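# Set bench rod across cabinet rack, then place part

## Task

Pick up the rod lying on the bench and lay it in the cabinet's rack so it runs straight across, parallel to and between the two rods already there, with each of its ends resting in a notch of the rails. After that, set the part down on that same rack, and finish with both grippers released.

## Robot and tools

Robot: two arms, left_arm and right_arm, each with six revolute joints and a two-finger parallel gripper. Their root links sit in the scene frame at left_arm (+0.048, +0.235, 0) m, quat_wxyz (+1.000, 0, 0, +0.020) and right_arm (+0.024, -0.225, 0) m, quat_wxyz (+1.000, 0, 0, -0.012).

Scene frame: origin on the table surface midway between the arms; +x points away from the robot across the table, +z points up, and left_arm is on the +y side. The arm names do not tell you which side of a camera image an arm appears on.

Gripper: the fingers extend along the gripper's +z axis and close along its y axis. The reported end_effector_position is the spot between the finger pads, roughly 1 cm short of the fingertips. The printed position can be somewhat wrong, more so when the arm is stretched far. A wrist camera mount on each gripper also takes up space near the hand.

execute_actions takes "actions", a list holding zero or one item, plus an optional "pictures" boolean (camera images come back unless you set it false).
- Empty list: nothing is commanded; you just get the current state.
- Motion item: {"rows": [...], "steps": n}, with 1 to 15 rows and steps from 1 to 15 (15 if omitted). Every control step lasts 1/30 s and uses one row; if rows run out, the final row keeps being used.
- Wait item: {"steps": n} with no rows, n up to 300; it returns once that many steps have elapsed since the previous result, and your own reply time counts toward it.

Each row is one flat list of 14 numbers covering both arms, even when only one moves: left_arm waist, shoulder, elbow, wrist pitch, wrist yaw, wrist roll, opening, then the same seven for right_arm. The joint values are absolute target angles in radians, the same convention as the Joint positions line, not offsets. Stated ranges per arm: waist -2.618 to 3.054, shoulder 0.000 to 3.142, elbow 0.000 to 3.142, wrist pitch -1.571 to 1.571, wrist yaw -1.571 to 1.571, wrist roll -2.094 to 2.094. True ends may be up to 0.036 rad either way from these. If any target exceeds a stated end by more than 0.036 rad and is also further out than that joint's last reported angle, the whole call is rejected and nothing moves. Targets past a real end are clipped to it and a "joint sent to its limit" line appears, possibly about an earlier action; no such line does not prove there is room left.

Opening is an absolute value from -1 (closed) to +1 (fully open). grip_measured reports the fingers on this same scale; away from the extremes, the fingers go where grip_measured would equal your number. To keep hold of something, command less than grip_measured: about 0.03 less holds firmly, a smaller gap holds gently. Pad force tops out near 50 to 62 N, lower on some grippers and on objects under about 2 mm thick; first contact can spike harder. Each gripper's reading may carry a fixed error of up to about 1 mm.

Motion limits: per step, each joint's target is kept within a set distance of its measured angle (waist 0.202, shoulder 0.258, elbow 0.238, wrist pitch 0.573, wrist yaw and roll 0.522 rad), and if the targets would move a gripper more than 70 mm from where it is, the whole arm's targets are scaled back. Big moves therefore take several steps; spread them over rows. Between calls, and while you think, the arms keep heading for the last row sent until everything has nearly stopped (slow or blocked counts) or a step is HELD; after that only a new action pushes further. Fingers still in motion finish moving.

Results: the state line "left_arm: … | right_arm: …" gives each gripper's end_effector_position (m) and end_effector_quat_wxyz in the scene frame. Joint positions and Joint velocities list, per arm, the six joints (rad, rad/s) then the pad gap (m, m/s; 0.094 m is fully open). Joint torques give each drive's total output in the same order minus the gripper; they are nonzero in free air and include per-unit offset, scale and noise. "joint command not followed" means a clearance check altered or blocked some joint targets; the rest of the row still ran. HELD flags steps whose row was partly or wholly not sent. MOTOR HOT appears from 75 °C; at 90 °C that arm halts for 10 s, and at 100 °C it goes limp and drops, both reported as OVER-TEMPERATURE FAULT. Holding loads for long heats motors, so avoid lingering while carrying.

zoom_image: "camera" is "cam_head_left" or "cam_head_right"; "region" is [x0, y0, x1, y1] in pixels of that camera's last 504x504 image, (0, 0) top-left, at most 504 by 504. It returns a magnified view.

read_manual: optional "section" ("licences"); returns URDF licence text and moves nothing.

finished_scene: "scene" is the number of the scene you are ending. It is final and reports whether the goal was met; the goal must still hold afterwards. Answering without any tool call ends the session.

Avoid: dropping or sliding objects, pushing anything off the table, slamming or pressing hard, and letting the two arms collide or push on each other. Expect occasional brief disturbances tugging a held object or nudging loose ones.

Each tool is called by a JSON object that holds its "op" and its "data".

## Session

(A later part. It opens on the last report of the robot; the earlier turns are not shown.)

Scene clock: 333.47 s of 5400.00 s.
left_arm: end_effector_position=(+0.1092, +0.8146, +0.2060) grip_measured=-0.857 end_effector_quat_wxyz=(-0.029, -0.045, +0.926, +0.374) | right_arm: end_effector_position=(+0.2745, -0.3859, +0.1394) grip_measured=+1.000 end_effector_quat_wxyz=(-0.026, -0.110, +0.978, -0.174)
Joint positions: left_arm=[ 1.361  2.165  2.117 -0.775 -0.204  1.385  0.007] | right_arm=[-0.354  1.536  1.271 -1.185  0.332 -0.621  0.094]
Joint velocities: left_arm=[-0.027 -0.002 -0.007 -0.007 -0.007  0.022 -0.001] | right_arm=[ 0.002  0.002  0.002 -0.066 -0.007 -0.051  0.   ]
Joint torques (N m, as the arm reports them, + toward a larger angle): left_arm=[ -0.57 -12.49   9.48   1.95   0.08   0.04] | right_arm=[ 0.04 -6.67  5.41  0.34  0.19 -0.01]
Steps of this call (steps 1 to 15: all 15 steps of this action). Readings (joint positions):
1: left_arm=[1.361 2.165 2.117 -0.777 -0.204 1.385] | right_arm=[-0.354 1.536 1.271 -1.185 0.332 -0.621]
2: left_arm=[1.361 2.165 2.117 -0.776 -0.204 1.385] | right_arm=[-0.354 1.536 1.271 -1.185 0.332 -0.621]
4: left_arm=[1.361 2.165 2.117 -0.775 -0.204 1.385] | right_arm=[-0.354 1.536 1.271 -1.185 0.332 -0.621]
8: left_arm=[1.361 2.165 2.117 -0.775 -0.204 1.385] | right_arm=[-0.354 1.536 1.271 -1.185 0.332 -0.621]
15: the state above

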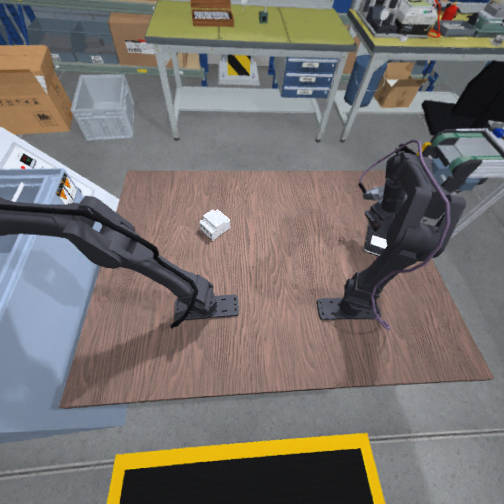

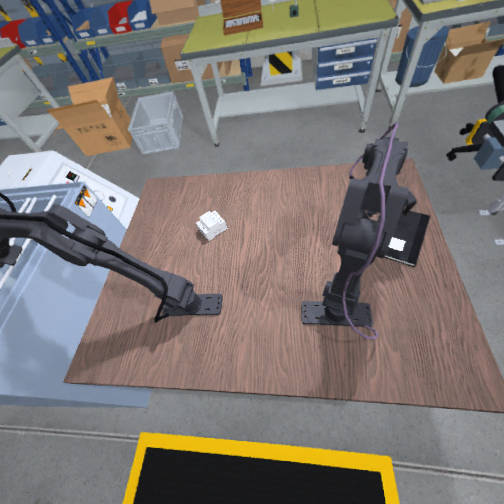

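{"op": "execute_actions", "data": {"actions": [{"rows":[[1.355,2.155,2.125,-0.765,-0.225,1.38,-0.2,-0.354,1.536,1.271,-1.185,0.332,-0.621,1]],"steps":10}], "pictures": false}}

{"op": "execute_actions", "data": {"actions": [{"rows":[[1.355,2.216,2.125,-0.69,-0.225,1.38,-0.2,-0.354,1.536,1.271,-1.185,0.332,-0.621,1]]}], "pictures": false}}

{"op": "execute_actions", "data": {"actions": [{"rows":[[1.355,2.21,2.125,-0.69,-0.225,1.38,-0.86,-0.354,1.536,1.271,-1.185,0.332,-0.621,1]]}]}}

{"op": "zoom_image", "data": {"camera": "cam_head_right", "region": [0, 180, 70, 270]}}

Scene clock: 347.10 s of 5400.00 s.
left_arm: end_effector_position=(+0.1073, +0.8147, +0.2063) grip_measured=-0.203 end_effector_quat_wxyz=(-0.034, -0.047, +0.925, +0.375) | right_arm: end_effector_position=(+0.2745, -0.3859, +0.1394) grip_measured=+1.000 end_effector_quat_wxyz=(-0.026, -0.110, +0.978, -0.174)
Joint positions: left_arm=[ 1.361  2.165  2.117 -0.775 -0.215  1.385  0.037] | right_arm=[-0.354  1.536  1.271 -1.185  0.332 -0.621  0.094]
Joint velocities: left_arm=[ 0.002 -0.007  0.012  0.007  0.037  0.022  0.   ] | right_arm=[ 0.002  0.007 -0.002 -0.066  0.007 -0.022  0.   ]
Joint torques (N m, as the arm reports them, + toward a larger angle): left_arm=[ -0.54 -12.53   9.55   1.94  -0.21  -0.04] | right_arm=[ 0.01 -6.67  5.4   0.35  0.19  0.  ]
Steps of this call (steps 1 to 15: the robot went on to your last target; steps 16 to 90: nothing new was sent; then 10.30 s passed at rest; steps 91 to 100: all 10 steps of this action). Readings (joint positions):
91: left_arm=[1.361 2.165 2.117 -0.775 -0.205 1.385] | right_arm=[-0.354 1.536 1.271 -1.185 0.332 -0.621]
92: left_arm=[1.361 2.165 2.117 -0.775 -0.207 1.385] | right_arm=[-0.354 1.536 1.271 -1.185 0.332 -0.621]
94: left_arm=[1.361 2.165 2.117 -0.775 -0.211 1.385] | right_arm=[-0.354 1.536 1.271 -1.185 0.332 -0.621]
98: left_arm=[1.361 2.165 2.117 -0.775 -0.214 1.385] | right_arm=[-0.354 1.536 1.271 -1.185 0.332 -0.621]
100: the state above

Scene clock: 347.60 s of 5400.00 s.
left_arm: end_effector_position=(+0.1097, +0.8325, +0.1918) grip_measured=-0.203 end_effector_quat_wxyz=(-0.033, -0.048, +0.919, +0.389) | right_arm: end_effector_position=(+0.2745, -0.3859, +0.1394) grip_measured=+1.000 end_effector_quat_wxyz=(-0.026, -0.110, +0.978, -0.174)
Joint positions: left_arm=[ 1.361  2.214  2.117 -0.695 -0.218  1.386  0.037] | right_arm=[-0.354  1.536  1.271 -1.185  0.332 -0.621  0.094]
Joint velocities: left_arm=[ 0.012  0.007  0.002 -0.066 -0.11  -0.022 -0.   ] | right_arm=[-0.017  0.007 -0.012  0.051  0.066 -0.066  0.   ]
Joint torques (N m, as the arm reports them, + toward a larger angle): left_arm=[ -0.5  -12.07   9.61   1.92  -0.17  -0.07] | right_arm=[ 0.   -6.71  5.39  0.35  0.19  0.  ]
Steps of this call (steps 1 to 15: all 15 steps of this action). Readings (joint positions):
1: left_arm=[1.361 2.169 2.117 -0.767 -0.215 1.385] | right_arm=[-0.354 1.536 1.271 -1.185 0.332 -0.621]
2: left_arm=[1.361 2.174 2.117 -0.750 -0.215 1.385] | right_arm=[-0.354 1.536 1.271 -1.185 0.332 -0.621]
4: left_arm=[1.361 2.190 2.117 -0.726 -0.215 1.385] | right_arm=[-0.354 1.536 1.271 -1.185 0.332 -0.621]
8: left_arm=[1.361 2.214 2.117 -0.696 -0.218 1.386] | right_arm=[-0.354 1.536 1.271 -1.185 0.332 -0.621]
15: the state above

Scene clock: 348.10 s of 5400.00 s.
left_arm: end_effector_position=(+0.1096, +0.8338, +0.1932) grip_measured=-0.839 end_effector_quat_wxyz=(-0.033, -0.049, +0.918, +0.393) | right_arm: end_effector_position=(+0.2745, -0.3859, +0.1394) grip_measured=+1.000 end_effector_quat_wxyz=(-0.026, -0.110, +0.978, -0.174)
Joint positions: left_arm=[ 1.361  2.214  2.117 -0.687 -0.22   1.386  0.008] | right_arm=[-0.354  1.536  1.271 -1.185  0.332 -0.621  0.094]
Joint velocities: left_arm=[-0.002 -0.012 -0.002 -0.007 -0.051 -0.037 -0.   ] | right_arm=[ 0.007  0.012 -0.012  0.066 -0.081 -0.007  0.   ]
Joint torques (N m, as the arm reports them, + toward a larger angle): left_arm=[ -0.58 -12.62   9.69   1.86  -0.16  -0.09] | right_arm=[-0.02 -6.72  5.41  0.34  0.2  -0.01]
Steps of this call (steps 1 to 15: all 15 steps of this action). Readings (joint positions):
1: left_arm=[1.361 2.214 2.117 -0.695 -0.218 1.386] | right_arm=[-0.354 1.536 1.271 -1.185 0.332 -0.621]
2: left_arm=[1.361 2.214 2.117 -0.695 -0.218 1.386] | right_arm=[-0.354 1.536 1.271 -1.185 0.332 -0.621]
4: left_arm=[1.361 2.214 2.117 -0.686 -0.220 1.386] | right_arm=[-0.354 1.536 1.271 -1.185 0.332 -0.621]
8: left_arm=[1.361 2.214 2.117 -0.686 -0.220 1.386] | right_arm=[-0.354 1.536 1.271 -1.185 0.332 -0.621]
15: the state above

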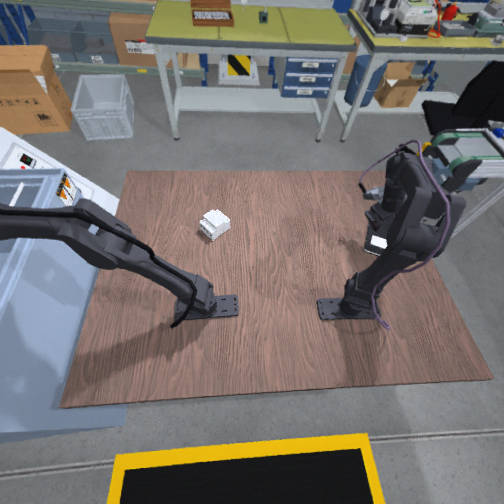

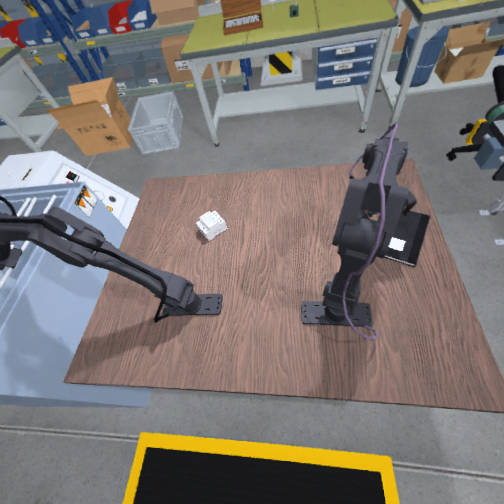

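Region (0, 180, 70, 270) of cam_head_right's 504x504 image, scaled by 5.600, with more detail than that image has.

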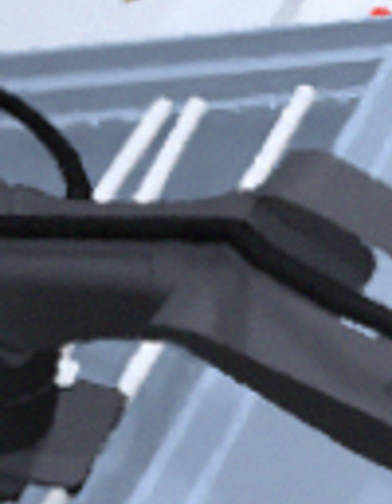

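{"op": "execute_actions", "data": {"actions": [{"rows":[[1.355,2.21,2.125,-0.68,-0.225,1.38,-0.6,-0.354,1.536,1.271,-1.185,0.332,-0.621,1]],"steps":8}], "pictures": false}}

{"op": "execute_actions", "data": {"actions": [{"rows":[[1.355,2.242,2.125,-0.642,-0.225,1.38,-0.6,-0.354,1.536,1.271,-1.185,0.332,-0.621,1]]}], "pictures": false}}

{"op": "execute_actions", "data": {"actions": [{"rows":[[1.355,2.23,2.125,-0.642,-0.225,1.38,-0.88,-0.354,1.536,1.271,-1.185,0.332,-0.621,1]]}], "pictures": false}}

Scene clock: 357.03 s of 5400.00 s.
left_arm: end_effector_position=(+0.1096, +0.8338, +0.1932) grip_measured=-0.603 end_effector_quat_wxyz=(-0.033, -0.049, +0.918, +0.393) | right_arm: end_effector_position=(+0.2745, -0.3859, +0.1394) grip_measured=+1.000 end_effector_quat_wxyz=(-0.026, -0.110, +0.978, -0.174)
Joint positions: left_arm=[ 1.361  2.214  2.117 -0.687 -0.22   1.386  0.019] | right_arm=[-0.354  1.536  1.271 -1.185  0.332 -0.621  0.094]
Joint velocities: left_arm=[ 0.002 -0.002 -0.012 -0.007  0.066  0.066  0.001] | right_arm=[-0.007  0.002 -0.007  0.022 -0.051 -0.022  0.   ]
Joint torques (N m, as the arm reports them, + toward a larger angle): left_arm=[ -0.52 -12.49   9.63   1.96  -0.15  -0.07] | right_arm=[ 0.01 -6.69  5.41  0.35  0.2   0.  ]
Steps of this call (steps 1 to 15: the robot went on to your last target; steps 16 to 90: nothing new was sent; then 5.67 s passed at rest; steps 91 to 98: all 8 steps of this action). Readings (joint positions):
91: left_arm=[1.361 2.214 2.117 -0.687 -0.220 1.386] | right_arm=[-0.354 1.536 1.271 -1.185 0.332 -0.621]
92: left_arm=[1.361 2.214 2.117 -0.687 -0.220 1.386] | right_arm=[-0.354 1.536 1.271 -1.185 0.332 -0.621]
94: left_arm=[1.361 2.214 2.117 -0.687 -0.220 1.386] | right_arm=[-0.354 1.536 1.271 -1.185 0.332 -0.621]
98: the state above

Scene clock: 357.53 s of 5400.00 s.
left_arm: end_effector_position=(+0.1109, +0.8414, +0.1825) grip_measured=-0.603 end_effector_quat_wxyz=(-0.032, -0.049, +0.917, +0.395) | right_arm: end_effector_position=(+0.2745, -0.3859, +0.1394) grip_measured=+1.000 end_effector_quat_wxyz=(-0.026, -0.110, +0.978, -0.174)
Joint positions: left_arm=[ 1.361  2.242  2.117 -0.654 -0.22   1.386  0.019] | right_arm=[-0.354  1.536  1.271 -1.185  0.332 -0.621  0.094]
Joint velocities: left_arm=[ 0.007  0.012  0.002 -0.022  0.037  0.037 -0.001] | right_arm=[-0.002 -0.027  0.002 -0.066 -0.022  0.007  0.   ]
Joint torques (N m, as the arm reports them, + toward a larger angle): left_arm=[ -0.56 -12.54   9.63   2.02  -0.17  -0.04] | right_arm=[ 0.03 -6.74  5.4   0.34  0.19  0.  ]
Steps of this call (steps 1 to 15: all 15 steps of this action). Readings (joint positions):
1: left_arm=[1.361 2.216 2.117 -0.684 -0.220 1.386] | right_arm=[-0.354 1.536 1.271 -1.185 0.332 -0.621]
2: left_arm=[1.361 2.218 2.117 -0.675 -0.220 1.386] | right_arm=[-0.354 1.536 1.271 -1.185 0.332 -0.621]
4: left_arm=[1.361 2.225 2.117 -0.664 -0.220 1.386] | right_arm=[-0.354 1.536 1.271 -1.185 0.332 -0.621]
8: left_arm=[1.361 2.239 2.117 -0.658 -0.220 1.386] | right_arm=[-0.354 1.536 1.271 -1.185 0.332 -0.621]
15: the state above

Scene clock: 358.03 s of 5400.00 s.
left_arm: end_effector_position=(+0.1110, +0.8438, +0.1850) grip_measured=-0.816 end_effector_quat_wxyz=(-0.032, -0.050, +0.914, +0.401) | right_arm: end_effector_position=(+0.2745, -0.3859, +0.1394) grip_measured=+1.000 end_effector_quat_wxyz=(-0.026, -0.110, +0.978, -0.174)
Joint positions: left_arm=[ 1.361  2.242  2.117 -0.64  -0.222  1.386  0.009] | right_arm=[-0.354  1.536  1.271 -1.185  0.332 -0.621  0.094]
Joint velocities: left_arm=[-0.002  0.007  0.002 -0.007  0.051 -0.007 -0.001] | right_arm=[ 0.007  0.022 -0.002  0.066  0.037 -0.022  0.   ]
Joint torques (N m, as the arm reports them, + toward a larger angle): left_arm=[ -0.65 -13.4    9.62   1.91  -0.12  -0.03] | right_arm=[ 0.01 -6.71  5.39  0.34  0.19 -0.01]
Steps of this call (steps 1 to 15: all 15 steps of this action). Readings (joint positions):
1: left_arm=[1.361 2.242 2.117 -0.650 -0.221 1.387] | right_arm=[-0.354 1.536 1.271 -1.185 0.332 -0.621]
2: left_arm=[1.361 2.242 2.117 -0.638 -0.221 1.386] | right_arm=[-0.354 1.536 1.271 -1.185 0.332 -0.621]
4: left_arm=[1.361 2.242 2.117 -0.638 -0.221 1.386] | right_arm=[-0.354 1.536 1.271 -1.185 0.332 -0.621]
8: left_arm=[1.361 2.242 2.117 -0.640 -0.222 1.386] | right_arm=[-0.354 1.536 1.271 -1.185 0.332 -0.621]
15: the state above

{"op": "execute_actions", "data": {"actions": [{"rows":[[1.36,2.175,2.125,-0.63,-0.225,1.385,-0.88,-0.354,1.536,1.271,-1.185,0.332,-0.621,1]]}], "pictures": false}}

{"op": "execute_actions", "data": {"actions": [{"rows":[[1.39,2.175,2.125,-0.63,-0.128,1.468,-0.88,-0.354,1.536,1.271,-1.185,0.332,-0.621,1]]}], "pictures": false}}

{"op": "execute_actions", "data": {"actions": [{"rows":[[1.39,2.222,2.125,-0.63,-0.128,1.468,-0.88,-0.354,1.536,1.271,-1.185,0.332,-0.621,1]]}]}}

{"op": "zoom_image", "data": {"camera": "cam_head_right", "region": [0, 180, 70, 270]}}

Scene clock: 366.53 s of 5400.00 s.
left_arm: end_effector_position=(+0.1105, +0.8405, +0.2063) grip_measured=-0.816 end_effector_quat_wxyz=(-0.028, -0.052, +0.907, +0.417) | right_arm: end_effector_position=(+0.2745, -0.3859, +0.1394) grip_measured=+1.000 end_effector_quat_wxyz=(-0.026, -0.110, +0.978, -0.174)
Joint positions: left_arm=[ 1.361  2.205  2.117 -0.642 -0.222  1.386  0.009] | right_arm=[-0.354  1.536  1.271 -1.185  0.332 -0.621  0.094]
Joint velocities: left_arm=[ 0.007 -0.002 -0.017 -0.051 -0.022 -0.007  0.001] | right_arm=[ 0.017 -0.012  0.012  0.022  0.007  0.007  0.   ]
Joint torques (N m, as the arm reports them, + toward a larger angle): left_arm=[ -0.27 -14.36   9.68   2.08  -0.11  -0.04] | right_arm=[ 0.02 -6.71  5.45  0.34  0.2  -0.01]
Steps of this call (steps 1 to 15: the robot went on to your last target; steps 16 to 90: nothing new was sent; then 5.00 s passed at rest; steps 91 to 105: all 15 steps of this action). Readings (joint positions):
91: left_arm=[1.361 2.240 2.117 -0.640 -0.222 1.386] | right_arm=[-0.354 1.536 1.271 -1.185 0.332 -0.621]
92: left_arm=[1.361 2.238 2.117 -0.641 -0.222 1.386] | right_arm=[-0.354 1.536 1.271 -1.185 0.332 -0.621]
94: left_arm=[1.361 2.229 2.117 -0.642 -0.222 1.386] | right_arm=[-0.354 1.536 1.271 -1.185 0.332 -0.621]
98: left_arm=[1.361 2.210 2.117 -0.642 -0.222 1.386] | right_arm=[-0.354 1.536 1.271 -1.185 0.332 -0.621]
105: the state above

Scene clock: 367.03 s of 5400.00 s.
left_arm: end_effector_position=(+0.1124, +0.8415, +0.2047) grip_measured=-0.816 end_effector_quat_wxyz=(-0.013, -0.011, +0.911, +0.412) | right_arm: end_effector_position=(+0.2745, -0.3859, +0.1394) grip_measured=+1.000 end_effector_quat_wxyz=(-0.026, -0.110, +0.978, -0.174)
Joint positions: left_arm=[ 1.381  2.205  2.117 -0.642 -0.144  1.461  0.009] | right_arm=[-0.354  1.536  1.271 -1.185  0.332 -0.621  0.094]
Joint velocities: left_arm=[-0.017  0.007  0.002 -0.007  0.066  0.022 -0.   ] | right_arm=[-0.002  0.017 -0.007 -0.007  0.051 -0.022  0.   ]
Joint torques (N m, as the arm reports them, + toward a larger angle): left_arm=[  0.68 -14.46   9.58   2.1    0.12   0.04] | right_arm=[ 0.02 -6.7   5.39  0.35  0.2   0.  ]
Steps of this call (steps 1 to 15: all 15 steps of this action). Readings (joint positions):
1: left_arm=[1.364 2.205 2.117 -0.642 -0.210 1.397] | right_arm=[-0.354 1.536 1.271 -1.185 0.332 -0.621]
2: left_arm=[1.366 2.205 2.117 -0.642 -0.195 1.411] | right_arm=[-0.354 1.536 1.271 -1.185 0.332 -0.621]
4: left_arm=[1.374 2.205 2.117 -0.642 -0.174 1.431] | right_arm=[-0.354 1.536 1.271 -1.185 0.332 -0.621]
8: left_arm=[1.380 2.205 2.117 -0.642 -0.151 1.449] | right_arm=[-0.354 1.536 1.271 -1.185 0.332 -0.621]
15: the state above

Scene clock: 367.53 s of 5400.00 s.
left_arm: end_effector_position=(+0.1131, +0.8434, +0.1910) grip_measured=-0.816 end_effector_quat_wxyz=(-0.014, -0.009, +0.916, +0.402) | right_arm: end_effector_position=(+0.2745, -0.3859, +0.1394) grip_measured=+1.000 end_effector_quat_wxyz=(-0.026, -0.110, +0.978, -0.174)
Joint positions: left_arm=[ 1.381  2.229  2.117 -0.641 -0.142  1.464  0.009] | right_arm=[-0.354  1.536  1.271 -1.185  0.332 -0.621  0.094]
Joint velocities: left_arm=[-0.002 -0.017  0.002 -0.051  0.022 -0.051  0.001] | right_arm=[-0.012 -0.002  0.002  0.007 -0.037  0.022  0.   ]
Joint torques (N m, as the arm reports them, + toward a larger angle): left_arm=[  0.63 -12.92   9.66   2.05   0.1    0.03] | right_arm=[ 0.05 -6.68  5.4   0.35  0.21 -0.01]
Steps of this call (steps 1 to 15: all 15 steps of this action). Readings (joint positions):
1: left_arm=[1.381 2.206 2.117 -0.642 -0.144 1.462] | right_arm=[-0.354 1.536 1.271 -1.185 0.332 -0.621]
2: left_arm=[1.381 2.208 2.117 -0.641 -0.143 1.462] | right_arm=[-0.354 1.536 1.271 -1.185 0.332 -0.621]
4: left_arm=[1.381 2.213 2.117 -0.641 -0.143 1.463] | right_arm=[-0.354 1.536 1.271 -1.185 0.332 -0.621]
8: left_arm=[1.381 2.225 2.117 -0.641 -0.142 1.463] | right_arm=[-0.354 1.536 1.271 -1.185 0.332 -0.621]
15: the state above

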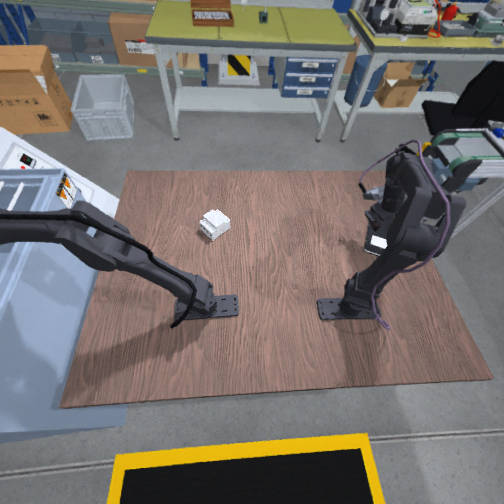

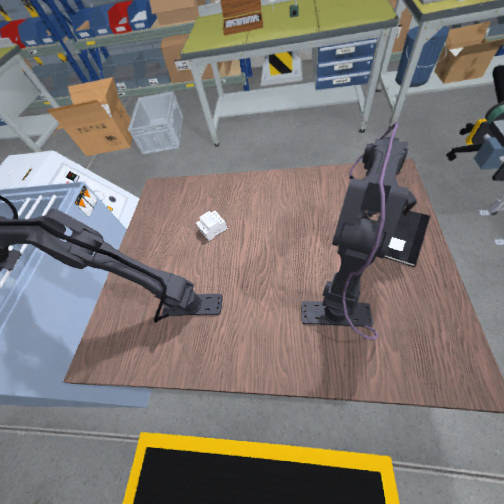

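Region (0, 180, 70, 270) of cam_head_right's 504x504 image, scaled by 5.600, with more detail than that image has.

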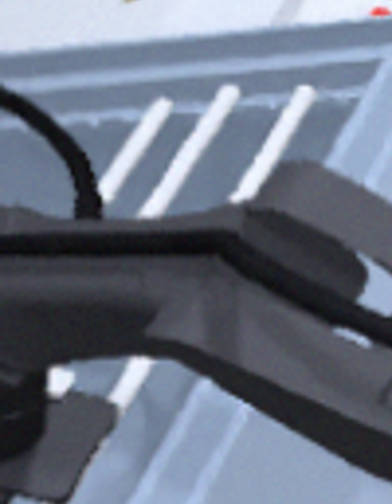

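{"op": "execute_actions", "data": {"actions": [{"rows":[[1.39,2.248,2.125,-0.64,-0.128,1.468,-0.88,-0.354,1.536,1.271,-1.185,0.332,-0.621,1]]}]}}

{"op": "zoom_image", "data": {"camera": "cam_head_right", "region": [0, 180, 70, 270]}}

Scene clock: 370.43 s of 5400.00 s.
left_arm: end_effector_position=(+0.1136, +0.8448, +0.1836) grip_measured=-0.816 end_effector_quat_wxyz=(-0.014, -0.008, +0.918, +0.397) | right_arm: end_effector_position=(+0.2745, -0.3859, +0.1394) grip_measured=+1.000 end_effector_quat_wxyz=(-0.026, -0.110, +0.978, -0.174)
Joint positions: left_arm=[ 1.381  2.242  2.117 -0.638 -0.14   1.464  0.009] | right_arm=[-0.354  1.536  1.271 -1.185  0.332 -0.621  0.094]
Joint velocities: left_arm=[-0.007 -0.012 -0.012 -0.022  0.066 -0.037 -0.   ] | right_arm=[-0.002 -0.012 -0.007  0.037  0.007 -0.007  0.   ]
Joint torques (N m, as the arm reports them, + toward a larger angle): left_arm=[  0.56 -11.94   9.7    1.91   0.06   0.03] | right_arm=[ 0.06 -6.69  5.41  0.35  0.2   0.  ]
Steps of this call (steps 1 to 15: the robot went on to your last target; steps 16 to 72: nothing new was sent; steps 73 to 87: all 15 steps of this action). Readings (joint positions):
73: left_arm=[1.381 2.230 2.117 -0.642 -0.142 1.464] | right_arm=[-0.354 1.536 1.271 -1.185 0.332 -0.621]
74: left_arm=[1.381 2.232 2.117 -0.641 -0.142 1.464] | right_arm=[-0.354 1.536 1.271 -1.185 0.332 -0.621]
76: left_arm=[1.381 2.238 2.117 -0.641 -0.142 1.464] | right_arm=[-0.354 1.536 1.271 -1.185 0.332 -0.621]
80: left_arm=[1.381 2.242 2.117 -0.638 -0.141 1.464] | right_arm=[-0.354 1.536 1.271 -1.185 0.332 -0.621]
87: the state above

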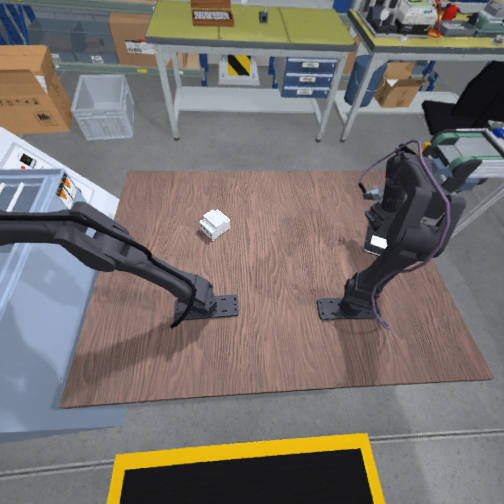

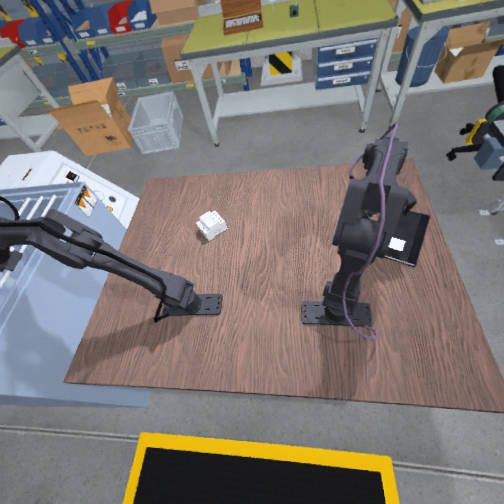

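Region (0, 180, 70, 270) of cam_head_right's 504x504 image, scaled by 5.600, with more detail than that image has.

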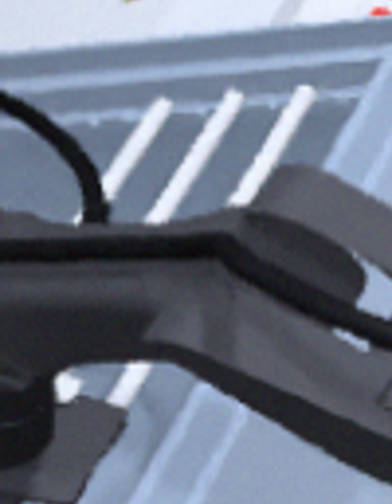

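{"op": "execute_actions", "data": {"actions": [{"rows":[[1.39,2.225,2.125,-0.65,-0.128,1.468,-0.45,-0.354,1.536,1.271,-1.185,0.332,-0.621,1]],"steps":10}], "pictures": false}}

{"op": "execute_actions", "data": {"actions": [{"rows":[[1.39,2.18,2.125,-0.71,-0.128,1.468,-0.45,-0.354,1.536,1.271,-1.185,0.332,-0.621,1]]}], "pictures": false}}

{"op": "execute_actions", "data": {"actions": [{"rows":[[1.39,2.13,2.125,-0.78,-0.128,1.468,-0.45,-0.354,1.536,1.271,-1.185,0.332,-0.621,1]]}], "pictures": false}}

{"op": "execute_actions", "data": {"actions": [{"rows":[[1.39,1.9,2.125,-0.8,-0.128,1.468,-0.45,-0.354,1.536,1.271,-1.185,0.332,-0.621,1]]}], "pictures": false}}

{"op": "execute_actions", "data": {"actions": [{"rows":[[1.2,1.45,1.9,-1.2,0,0.84,1,-0.354,1.536,1.271,-1.185,0.332,-0.621,1]]}], "pictures": false}}

{"op": "execute_actions", "data": {"actions": [{"rows":[[0.4,1.55,1.6,-1.3,0,0.84,1,-0.354,1.536,1.271,-1.185,0.332,-0.621,1]]}], "pictures": false}}

{"op": "execute_actions", "data": {"actions": [{"rows":[[-0.09,1.655,1.375,-1.29,0,0.84,1,-0.354,1.536,1.271,-1.185,0.332,-0.621,1]]}], "pictures": false}}

{"op": "execute_actions", "data": {"actions": [{"steps":20}]}}

{"op": "zoom_image", "data": {"camera": "cam_head_right", "region": [0, 180, 110, 300]}}

{"op": "zoom_image", "data": {"camera": "cam_head_right", "region": [150, 150, 270, 270]}}

Scene clock: 391.00 s of 5400.00 s.
left_arm: end_effector_position=(+0.1136, +0.8445, +0.1833) grip_measured=-0.453 end_effector_quat_wxyz=(-0.014, -0.008, +0.918, +0.396) | right_arm: end_effector_position=(+0.2745, -0.3859, +0.1394) grip_measured=+1.000 end_effector_quat_wxyz=(-0.026, -0.110, +0.978, -0.174)
Joint positions: left_arm=[ 1.381  2.242  2.117 -0.64  -0.14   1.464  0.026] | right_arm=[-0.354  1.536  1.271 -1.185  0.332 -0.621  0.094]
Joint velocities: left_arm=[-0.007  0.002 -0.012 -0.022 -0.037  0.022 -0.   ] | right_arm=[-0.007 -0.002 -0.007 -0.007 -0.066 -0.007  0.   ]
Joint torques (N m, as the arm reports them, + toward a larger angle): left_arm=[  0.62 -13.74   9.54   1.78   0.06   0.06] | right_arm=[ 0.03 -6.7   5.4   0.34  0.19  0.  ]
Steps of this call (steps 1 to 15: the robot went on to your last target; steps 16 to 90: nothing new was sent; then 17.23 s passed at rest; steps 91 to 100: all 10 steps of this action). Readings (joint positions):
91: left_arm=[1.381 2.242 2.117 -0.639 -0.140 1.464] | right_arm=[-0.354 1.536 1.271 -1.185 0.332 -0.621]
92: left_arm=[1.381 2.242 2.117 -0.639 -0.140 1.464] | right_arm=[-0.354 1.536 1.271 -1.185 0.332 -0.621]
94: left_arm=[1.381 2.242 2.117 -0.640 -0.140 1.464] | right_arm=[-0.354 1.536 1.271 -1.185 0.332 -0.621]
98: left_arm=[1.381 2.242 2.117 -0.640 -0.140 1.464] | right_arm=[-0.354 1.536 1.271 -1.185 0.332 -0.621]
100: the state above

Scene clock: 391.50 s of 5400.00 s.
left_arm: end_effector_position=(+0.1118, +0.8326, +0.1959) grip_measured=-0.453 end_effector_quat_wxyz=(-0.015, -0.007, +0.921, +0.388) | right_arm: end_effector_position=(+0.2745, -0.3859, +0.1394) grip_measured=+1.000 end_effector_quat_wxyz=(-0.026, -0.110, +0.978, -0.174)
Joint positions: left_arm=[ 1.381  2.204  2.117 -0.695 -0.14   1.464  0.026] | right_arm=[-0.354  1.536  1.271 -1.185  0.332 -0.621  0.094]
Joint velocities: left_arm=[-0.007  0.017  0.007 -0.081 -0.022 -0.037 -0.   ] | right_arm=[-0.007  0.002 -0.012 -0.022 -0.037 -0.022  0.   ]
Joint torques (N m, as the arm reports them, + toward a larger angle): left_arm=[  0.75 -13.89   9.63   1.7    0.04   0.03] | right_arm=[ 0.05 -6.71  5.42  0.35  0.19  0.01]
Steps of this call (steps 1 to 15: all 15 steps of this action). Readings (joint positions):
1: left_arm=[1.381 2.239 2.117 -0.646 -0.140 1.464] | right_arm=[-0.354 1.536 1.271 -1.185 0.332 -0.621]
2: left_arm=[1.381 2.235 2.117 -0.659 -0.140 1.464] | right_arm=[-0.354 1.536 1.271 -1.185 0.332 -0.621]
4: left_arm=[1.381 2.225 2.117 -0.676 -0.140 1.464] | right_arm=[-0.354 1.536 1.271 -1.185 0.332 -0.621]
8: left_arm=[1.381 2.208 2.117 -0.687 -0.140 1.464] | right_arm=[-0.354 1.536 1.271 -1.185 0.332 -0.621]
15: the state above

Scene clock: 392.00 s of 5400.00 s.
left_arm: end_effector_position=(+0.1092, +0.8159, +0.2151) grip_measured=-0.453 end_effector_quat_wxyz=(-0.016, -0.006, +0.924, +0.382) | right_arm: end_effector_position=(+0.2745, -0.3859, +0.1394) grip_measured=+1.000 end_effector_quat_wxyz=(-0.026, -0.110, +0.978, -0.174)
Joint positions: left_arm=[ 1.381  2.15   2.117 -0.764 -0.14   1.464  0.026] | right_arm=[-0.354  1.536  1.271 -1.185  0.332 -0.621  0.094]
Joint velocities: left_arm=[ 0.007  0.002 -0.002  0.051  0.037 -0.037 -0.   ] | right_arm=[ 0.002 -0.012 -0.017  0.007 -0.037 -0.037  0.   ]
Joint torques (N m, as the arm reports them, + toward a larger angle): left_arm=[  0.66 -13.14   9.46   1.73   0.06   0.02] | right_arm=[ 0.01 -6.74  5.41  0.35  0.19  0.  ]
Steps of this call (steps 1 to 15: all 15 steps of this action). Readings (joint positions):
1: left_arm=[1.381 2.201 2.117 -0.702 -0.140 1.464] | right_arm=[-0.354 1.536 1.271 -1.185 0.332 -0.621]
2: left_arm=[1.381 2.196 2.117 -0.719 -0.140 1.464] | right_arm=[-0.354 1.536 1.271 -1.185 0.332 -0.621]
4: left_arm=[1.381 2.181 2.117 -0.741 -0.140 1.464] | right_arm=[-0.354 1.536 1.271 -1.185 0.332 -0.621]
8: left_arm=[1.381 2.155 2.117 -0.754 -0.140 1.464] | right_arm=[-0.354 1.536 1.271 -1.185 0.332 -0.621]
15: the state above

Scene clock: 392.50 s of 5400.00 s.
left_arm: end_effector_position=(+0.1020, +0.7678, +0.3552) grip_measured=-0.453 end_effector_quat_wxyz=(+0.002, -0.015, +0.871, +0.490) | right_arm: end_effector_position=(+0.2745, -0.3859, +0.1394) grip_measured=+1.000 end_effector_quat_wxyz=(-0.026, -0.110, +0.978, -0.174)
Joint positions: left_arm=[ 1.381  1.879  2.109 -0.782 -0.14   1.464  0.026] | right_arm=[-0.354  1.536  1.271 -1.185  0.332 -0.621  0.094]
Joint velocities: left_arm=[-0.007  0.1   -0.007  0.007 -0.007  0.051 -0.   ] | right_arm=[ 0.002 -0.007 -0.017 -0.037  0.022 -0.081  0.   ]
Joint torques (N m, as the arm reports them, + toward a larger angle): left_arm=[ 0.75 -8.03  9.71  2.    0.07  0.05] | right_arm=[ 0.   -6.72  5.42  0.35  0.19  0.  ]
Steps of this call (steps 1 to 15: all 15 steps of this action). Readings (joint positions):
1: left_arm=[1.381 2.141 2.116 -0.765 -0.140 1.464] | right_arm=[-0.354 1.536 1.271 -1.185 0.332 -0.621]
2: left_arm=[1.381 2.129 2.111 -0.775 -0.140 1.464] | right_arm=[-0.354 1.536 1.271 -1.185 0.332 -0.621]
4: left_arm=[1.381 2.090 2.109 -0.788 -0.140 1.464] | right_arm=[-0.354 1.536 1.271 -1.185 0.332 -0.621]
8: left_arm=[1.381 1.975 2.109 -0.790 -0.140 1.464] | right_arm=[-0.354 1.536 1.271 -1.185 0.332 -0.621]
15: the state above

Scene clock: 393.00 s of 5400.00 s.
left_arm: end_effector_position=(+0.1598, +0.5823, +0.3971) grip_measured=+1.000 end_effector_quat_wxyz=(+0.200, -0.153, +0.884, +0.395) | right_arm: end_effector_position=(+0.2745, -0.3859, +0.1394) grip_measured=+1.000 end_effector_quat_wxyz=(-0.026, -0.110, +0.978, -0.174)
Joint positions: left_arm=[ 1.204  1.421  1.914 -1.148 -0.024  0.912  0.094] | right_arm=[-0.354  1.536  1.271 -1.185  0.332 -0.621  0.094]
Joint velocities: left_arm=[-0.022 -0.276  0.002 -0.198  0.007 -0.33   0.   ] | right_arm=[ 0.007  0.012 -0.007 -0.051 -0.037 -0.022  0.   ]
Joint torques (N m, as the arm reports them, + toward a larger angle): left_arm=[-0.33 -0.72  5.87  1.75  0.13 -0.17] | right_arm=[ 0.06 -6.71  5.38  0.35  0.2   0.01]
Steps of this call (steps 1 to 15: all 15 steps of this action). Readings (joint positions):
1: left_arm=[1.374 1.869 2.092 -0.791 -0.138 1.426] | right_arm=[-0.354 1.536 1.271 -1.185 0.332 -0.621]
2: left_arm=[1.361 1.847 2.056 -0.823 -0.133 1.377] | right_arm=[-0.354 1.536 1.271 -1.185 0.332 -0.621]
4: left_arm=[1.314 1.791 1.992 -0.905 -0.115 1.278] | right_arm=[-0.354 1.536 1.271 -1.185 0.332 -0.621]
8: left_arm=[1.226 1.654 1.923 -1.034 -0.069 1.111] | right_arm=[-0.354 1.536 1.271 -1.185 0.332 -0.621]
15: the state above

Scene clock: 393.50 s of 5400.00 s.
left_arm: end_effector_position=(+0.3412, +0.4205, +0.2090) grip_measured=+1.000 end_effector_quat_wxyz=(+0.115, +0.150, +0.976, +0.111) | right_arm: end_effector_position=(+0.2745, -0.3859, +0.1394) grip_measured=+1.000 end_effector_quat_wxyz=(-0.026, -0.110, +0.978, -0.174)
Joint positions: left_arm=[ 0.51   1.589  1.598 -1.259 -0.021  0.859  0.094] | right_arm=[-0.354  1.536  1.271 -1.185  0.332 -0.621  0.094]
Joint velocities: left_arm=[-1.98   0.002 -0.002 -0.139  0.037 -0.095  0.   ] | right_arm=[-0.012 -0.007 -0.012  0.022  0.022  0.037  0.   ]
Joint torques (N m, as the arm reports them, + toward a larger angle): left_arm=[ 0.8  -9.16  8.26  0.87  0.07 -0.17] | right_arm=[ 0.   -6.73  5.4   0.35  0.2   0.01]
Steps of this call (steps 1 to 15: all 15 steps of this action). Readings (joint positions):
1: left_arm=[1.192 1.416 1.906 -1.151 -0.029 0.906] | right_arm=[-0.354 1.536 1.271 -1.185 0.332 -0.621]
2: left_arm=[1.166 1.416 1.889 -1.153 -0.030 0.902] | right_arm=[-0.354 1.536 1.271 -1.185 0.332 -0.621]
4: left_arm=[1.103 1.429 1.835 -1.162 -0.029 0.896] | right_arm=[-0.354 1.536 1.271 -1.185 0.332 -0.621]
8: left_arm=[0.956 1.492 1.708 -1.195 -0.028 0.883] | right_arm=[-0.354 1.536 1.271 -1.185 0.332 -0.621]
15: the state above

Scene clock: 394.00 s of 5400.00 s.
left_arm: end_effector_position=(+0.3459, +0.2156, +0.1170) grip_measured=+1.000 end_effector_quat_wxyz=(-0.001, +0.442, +0.897, -0.004) | right_arm: end_effector_position=(+0.2745, -0.3859, +0.1394) grip_measured=+1.000 end_effector_quat_wxyz=(-0.026, -0.110, +0.978, -0.174)
Joint positions: left_arm=[-0.104  1.68   1.377 -1.274  0.006  0.852  0.094] | right_arm=[-0.354  1.536  1.271 -1.185  0.332 -0.621  0.094]
Joint velocities: left_arm=[ 0.12   0.012 -0.012 -0.11  -0.051 -0.037  0.   ] | right_arm=[ 0.007 -0.012 -0.012  0.037 -0.007 -0.051  0.   ]
Joint torques (N m, as the arm reports them, + toward a larger angle): left_arm=[ 0.44 -8.6   7.39  0.37  0.   -0.11] | right_arm=[ 0.02 -6.7   5.37  0.35  0.2  -0.01]
Steps of this call (steps 1 to 15: all 15 steps of this action). Readings (joint positions):
1: left_arm=[0.447 1.590 1.580 -1.250 -0.016 0.859] | right_arm=[-0.354 1.536 1.271 -1.185 0.332 -0.621]
2: left_arm=[0.391 1.589 1.552 -1.244 -0.012 0.859] | right_arm=[-0.354 1.536 1.271 -1.185 0.332 -0.621]
4: left_arm=[0.287 1.605 1.483 -1.246 -0.012 0.858] | right_arm=[-0.354 1.536 1.271 -1.185 0.332 -0.621]
8: left_arm=[0.029 1.668 1.390 -1.258 -0.013 0.853] | right_arm=[-0.354 1.536 1.271 -1.185 0.332 -0.621]
15: the state above

Scene clock: 394.67 s of 5400.00 s.
left_arm: end_effector_position=(+0.3449, +0.2178, +0.1170) grip_measured=+1.000 end_effector_quat_wxyz=(-0.003, +0.439, +0.899, -0.004) | right_arm: end_effector_position=(+0.2745, -0.3859, +0.1394) grip_measured=+1.000 end_effector_quat_wxyz=(-0.026, -0.110, +0.978, -0.174)
Joint positions: left_arm=[-0.098  1.68   1.377 -1.278  0.005  0.85   0.094] | right_arm=[-0.354  1.536  1.271 -1.185  0.332 -0.621  0.094]
Joint velocities: left_arm=[-0.007 -0.002 -0.012 -0.066 -0.081 -0.007  0.   ] | right_arm=[-0.012  0.002 -0.007  0.066 -0.066 -0.007  0.   ]
Joint torques (N m, as the arm reports them, + toward a larger angle): left_arm=[ 0.58 -8.64  7.38  0.36 -0.05 -0.12] | right_arm=[ 0.02 -6.75  5.4   0.35  0.19 -0.02]
Steps of this call (steps 1 to 15: the robot went on to your last target; steps 16 to 20: nothing new was sent). Readings (joint positions):
1: left_arm=[-0.100 1.680 1.377 -1.275 0.005 0.852] | right_arm=[-0.354 1.536 1.271 -1.185 0.332 -0.621]
2: left_arm=[-0.099 1.680 1.377 -1.275 0.005 0.851] | right_arm=[-0.354 1.536 1.271 -1.185 0.332 -0.621]
4: left_arm=[-0.098 1.680 1.377 -1.277 0.005 0.851] | right_arm=[-0.354 1.536 1.271 -1.185 0.332 -0.621]
8: left_arm=[-0.098 1.680 1.377 -1.277 0.005 0.851] | right_arm=[-0.354 1.536 1.271 -1.185 0.332 -0.621]
20: the state above
All arms were judged still, so your last target was given up. Only a new action makes them travel on or press farther. Fingers that are still opening or closing keep moving.

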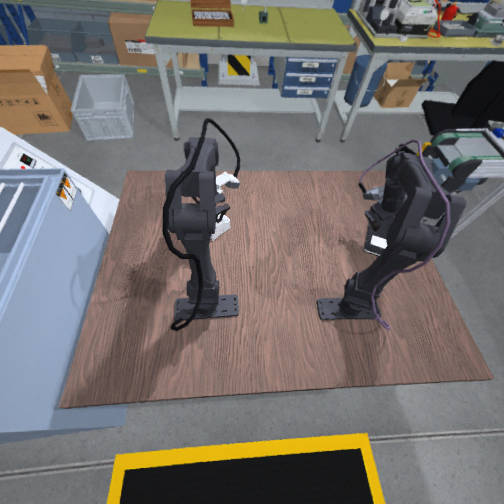

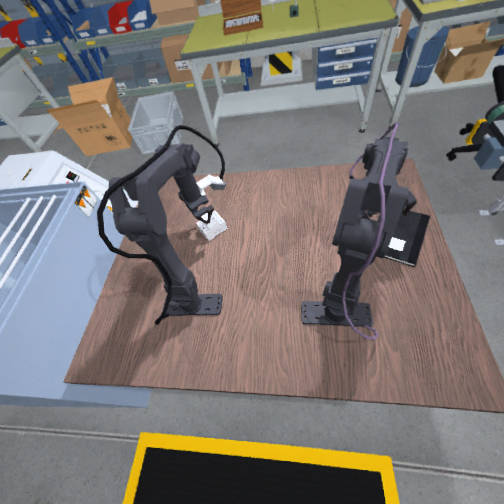

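Region (0, 180, 110, 300) of cam_head_right's 504x504 image, scaled by 4.200, with more detail than that image has; it fills the left 462 columns of this view, and the rest is white.

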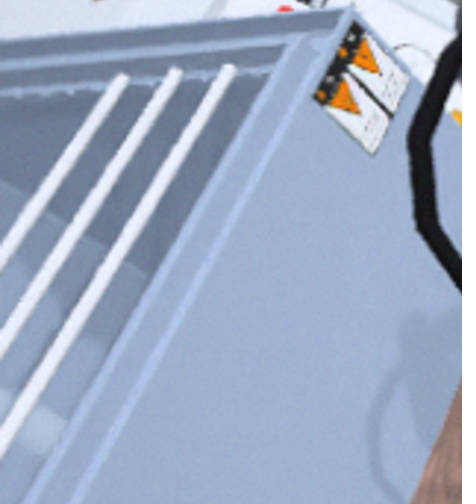

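Region (150, 150, 270, 270) of cam_head_right's 504x504 image, scaled by 4.200, with more detail than that image has.

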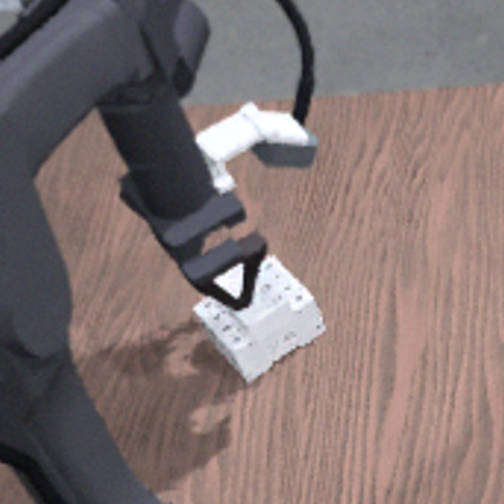

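{"op": "execute_actions", "data": {"actions": [{"rows":[[-0.14,1.745,1.325,-1.13,0,0.79,1,-0.354,1.536,1.271,-1.185,0.332,-0.621,1]]}]}}

{"op": "zoom_image", "data": {"camera": "cam_head_right", "region": [150, 150, 270, 270]}}

{"op": "zoom_image", "data": {"camera": "cam_head_left", "region": [150, 150, 270, 270]}}

Scene clock: 401.63 s of 5400.00 s.
left_arm: end_effector_position=(+0.3645, +0.2055, +0.0862) grip_measured=+1.000 end_effector_quat_wxyz=(+0.006, +0.433, +0.901, +0.001) | right_arm: end_effector_position=(+0.2745, -0.3859, +0.1394) grip_measured=+1.000 end_effector_quat_wxyz=(-0.026, -0.110, +0.978, -0.174)
Joint positions: left_arm=[-0.134  1.751  1.336 -1.145  0.002  0.802  0.094] | right_arm=[-0.354  1.536  1.271 -1.185  0.332 -0.621  0.094]
Joint velocities: left_arm=[ 0.017  0.002 -0.007  0.066  0.037 -0.051  0.   ] | right_arm=[-0.007  0.017 -0.012 -0.007 -0.139  0.051  0.   ]
Joint torques (N m, as the arm reports them, + toward a larger angle): left_arm=[-0.54 -7.86  6.63  0.64 -0.01 -0.12] | right_arm=[ 0.03 -6.74  5.42  0.34  0.2   0.  ]
Steps of this call (steps 1 to 90: nothing new was sent; then 3.47 s passed at rest; steps 91 to 105: all 15 steps of this action). Readings (joint positions):
91: left_arm=[-0.101 1.683 1.373 -1.265 0.003 0.843] | right_arm=[-0.354 1.536 1.271 -1.185 0.332 -0.621]
92: left_arm=[-0.108 1.690 1.367 -1.241 0.002 0.834] | right_arm=[-0.354 1.536 1.271 -1.185 0.332 -0.621]
94: left_arm=[-0.125 1.716 1.355 -1.201 0.002 0.822] | right_arm=[-0.354 1.536 1.271 -1.185 0.332 -0.621]
98: left_arm=[-0.134 1.750 1.337 -1.163 0.002 0.809] | right_arm=[-0.354 1.536 1.271 -1.185 0.332 -0.621]
105: the state above

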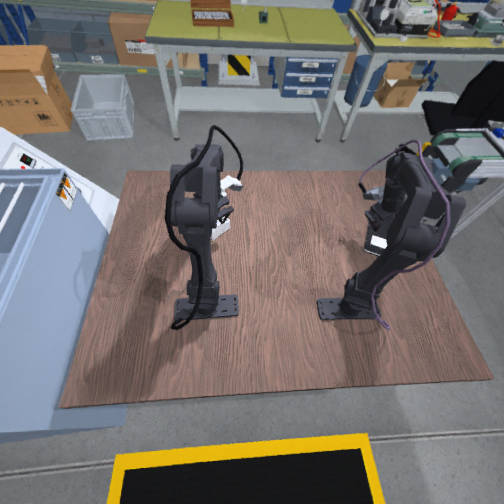

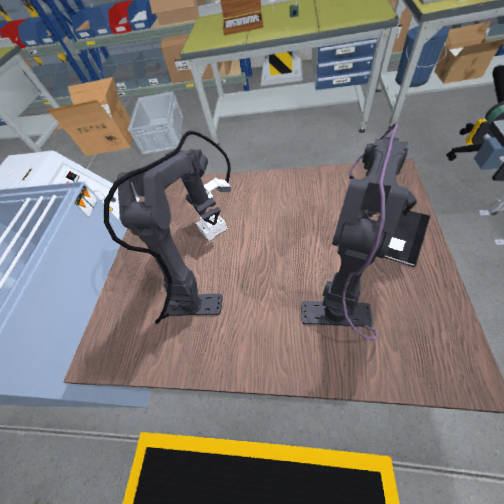

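Region (150, 150, 270, 270) of cam_head_right's 504x504 image, scaled by 4.200, with more detail than that image has.

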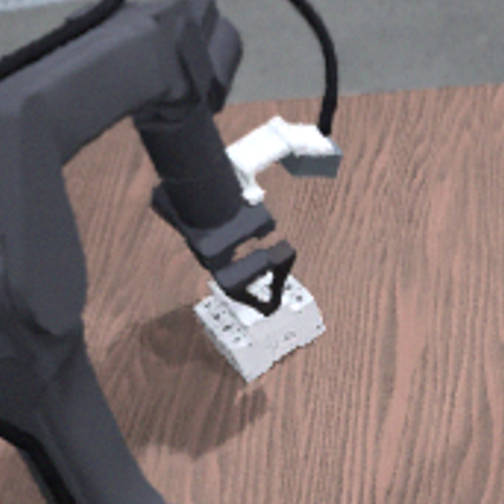

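Region (150, 150, 270, 270) of cam_head_left's 504x504 image, scaled by 4.200, with more detail than that image has.

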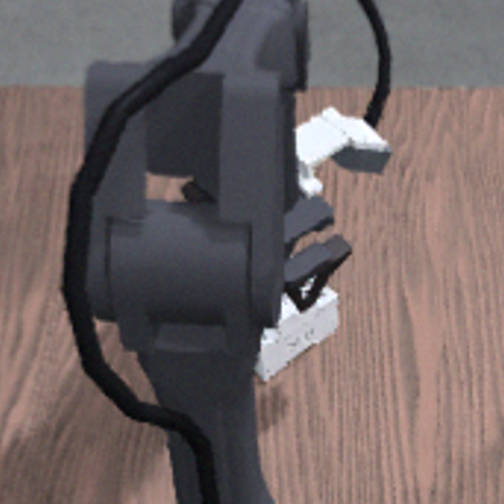

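{"op": "execute_actions", "data": {"actions": [{"rows":[[-0.14,1.765,1.25,-1.055,0,0.79,1,-0.354,1.536,1.271,-1.185,0.332,-0.621,1]],"steps":12}], "pictures": false}}

{"op": "execute_actions", "data": {"actions": [{"rows":[[-0.14,1.79,1.18,-0.97,0,0.79,1,-0.354,1.536,1.271,-1.185,0.332,-0.621,1]]}], "pictures": false}}

{"op": "execute_actions", "data": {"actions": [{"rows":[[-0.14,1.79,1.18,-0.97,0,0.79,0.4,-0.354,1.536,1.271,-1.185,0.332,-0.621,1]]}]}}

Scene clock: 407.77 s of 5400.00 s.
left_arm: end_effector_position=(+0.3590, +0.2060, +0.0634) grip_measured=+1.000 end_effector_quat_wxyz=(-0.003, +0.432, +0.902, -0.002) | right_arm: end_effector_position=(+0.2745, -0.3859, +0.1394) grip_measured=+1.000 end_effector_quat_wxyz=(-0.026, -0.110, +0.978, -0.174)
Joint positions: left_arm=[-0.134  1.765  1.261 -1.073  0.002  0.8    0.094] | right_arm=[-0.354  1.536  1.271 -1.185  0.332 -0.621  0.094]
Joint velocities: left_arm=[-0.007  0.002 -0.017  0.11   0.022  0.066  0.   ] | right_arm=[ 0.027 -0.012 -0.007 -0.037 -0.051  0.051  0.   ]
Joint torques (N m, as the arm reports them, + toward a larger angle): left_arm=[-0.58 -7.53  6.44  0.65 -0.02 -0.12] | right_arm=[ 0.   -6.68  5.4   0.34  0.21  0.  ]
Steps of this call (steps 1 to 15: the robot went on to your last target; steps 16 to 90: nothing new was sent; then 2.73 s passed at rest; steps 91 to 102: all 12 steps of this action). Readings (joint positions):
91: left_arm=[-0.134 1.751 1.326 -1.127 0.002 0.800] | right_arm=[-0.354 1.536 1.271 -1.185 0.332 -0.621]
92: left_arm=[-0.134 1.750 1.311 -1.110 0.002 0.800] | right_arm=[-0.354 1.536 1.271 -1.185 0.332 -0.621]
94: left_arm=[-0.134 1.756 1.280 -1.092 0.002 0.800] | right_arm=[-0.354 1.536 1.271 -1.185 0.332 -0.621]
98: left_arm=[-0.134 1.765 1.261 -1.084 0.002 0.800] | right_arm=[-0.354 1.536 1.271 -1.185 0.332 -0.621]
102: the state above

Scene clock: 408.27 s of 5400.00 s.
left_arm: end_effector_position=(+0.3567, +0.2062, +0.0394) grip_measured=+1.000 end_effector_quat_wxyz=(-0.005, +0.432, +0.902, -0.003) | right_arm: end_effector_position=(+0.2745, -0.3859, +0.1394) grip_measured=+1.000 end_effector_quat_wxyz=(-0.026, -0.110, +0.978, -0.174)
Joint positions: left_arm=[-0.134  1.79   1.192 -0.984  0.002  0.8    0.094] | right_arm=[-0.354  1.536  1.271 -1.185  0.332 -0.621  0.094]
Joint velocities: left_arm=[-0.007  0.002  0.007  0.022 -0.051 -0.066  0.   ] | right_arm=[-0.002  0.002 -0.007  0.022 -0.022 -0.007  0.   ]
Joint torques (N m, as the arm reports them, + toward a larger angle): left_arm=[-0.49 -7.64  6.19  0.64 -0.02 -0.13] | right_arm=[ 0.04 -6.69  5.4   0.33  0.2  -0.01]
Steps of this call (steps 1 to 15: all 15 steps of this action). Readings (joint positions):
1: left_arm=[-0.134 1.765 1.252 -1.057 0.002 0.800] | right_arm=[-0.354 1.536 1.271 -1.185 0.332 -0.621]
2: left_arm=[-0.134 1.765 1.238 -1.037 0.002 0.800] | right_arm=[-0.354 1.536 1.271 -1.185 0.332 -0.621]
4: left_arm=[-0.134 1.775 1.211 -1.015 0.002 0.800] | right_arm=[-0.354 1.536 1.271 -1.185 0.332 -0.621]
8: left_arm=[-0.134 1.790 1.192 -1.001 0.002 0.800] | right_arm=[-0.354 1.536 1.271 -1.185 0.332 -0.621]
15: the state above

Scene clock: 408.77 s of 5400.00 s.
left_arm: end_effector_position=(+0.3583, +0.2065, +0.0394) grip_measured=+0.526 end_effector_quat_wxyz=(-0.003, +0.432, +0.902, -0.001) | right_arm: end_effector_position=(+0.2745, -0.3859, +0.1394) grip_measured=+1.000 end_effector_quat_wxyz=(-0.026, -0.110, +0.978, -0.174)
Joint positions: left_arm=[-0.135  1.79   1.192 -0.978 -0.001  0.799  0.072] | right_arm=[-0.354  1.536  1.271 -1.185  0.332 -0.621  0.094]
Joint velocities: left_arm=[ 0.002 -0.007  0.002 -0.066 -0.007  0.037 -0.001] | right_arm=[-0.017  0.012  0.002  0.022  0.007 -0.022  0.   ]
Joint torques (N m, as the arm reports them, + toward a larger angle): left_arm=[-0.47 -7.57  6.25  0.59  0.03 -0.1 ] | right_arm=[ 0.02 -6.73  5.42  0.35  0.2   0.  ]
Steps of this call (steps 1 to 15: all 15 steps of this action). Readings (joint positions):
1: left_arm=[-0.134 1.790 1.192 -0.984 0.002 0.800] | right_arm=[-0.354 1.536 1.271 -1.185 0.332 -0.621]
2: left_arm=[-0.134 1.790 1.192 -0.980 -0.002 0.800] | right_arm=[-0.354 1.536 1.271 -1.185 0.332 -0.621]
4: left_arm=[-0.135 1.790 1.192 -0.978 -0.001 0.799] | right_arm=[-0.354 1.536 1.271 -1.185 0.332 -0.621]
8: left_arm=[-0.135 1.790 1.192 -0.978 -0.001 0.799] | right_arm=[-0.354 1.536 1.271 -1.185 0.332 -0.621]
15: the state above

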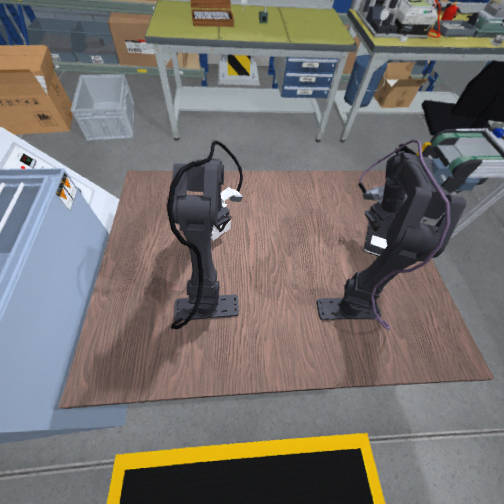

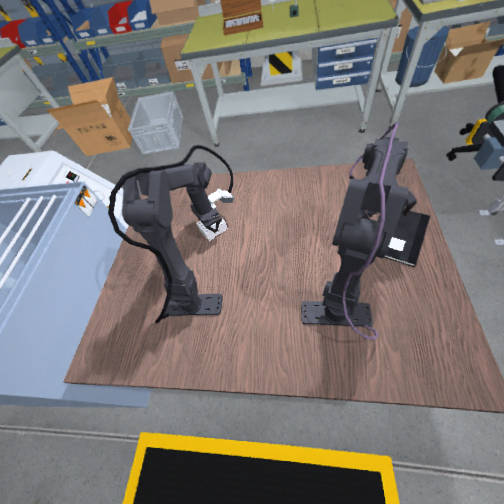

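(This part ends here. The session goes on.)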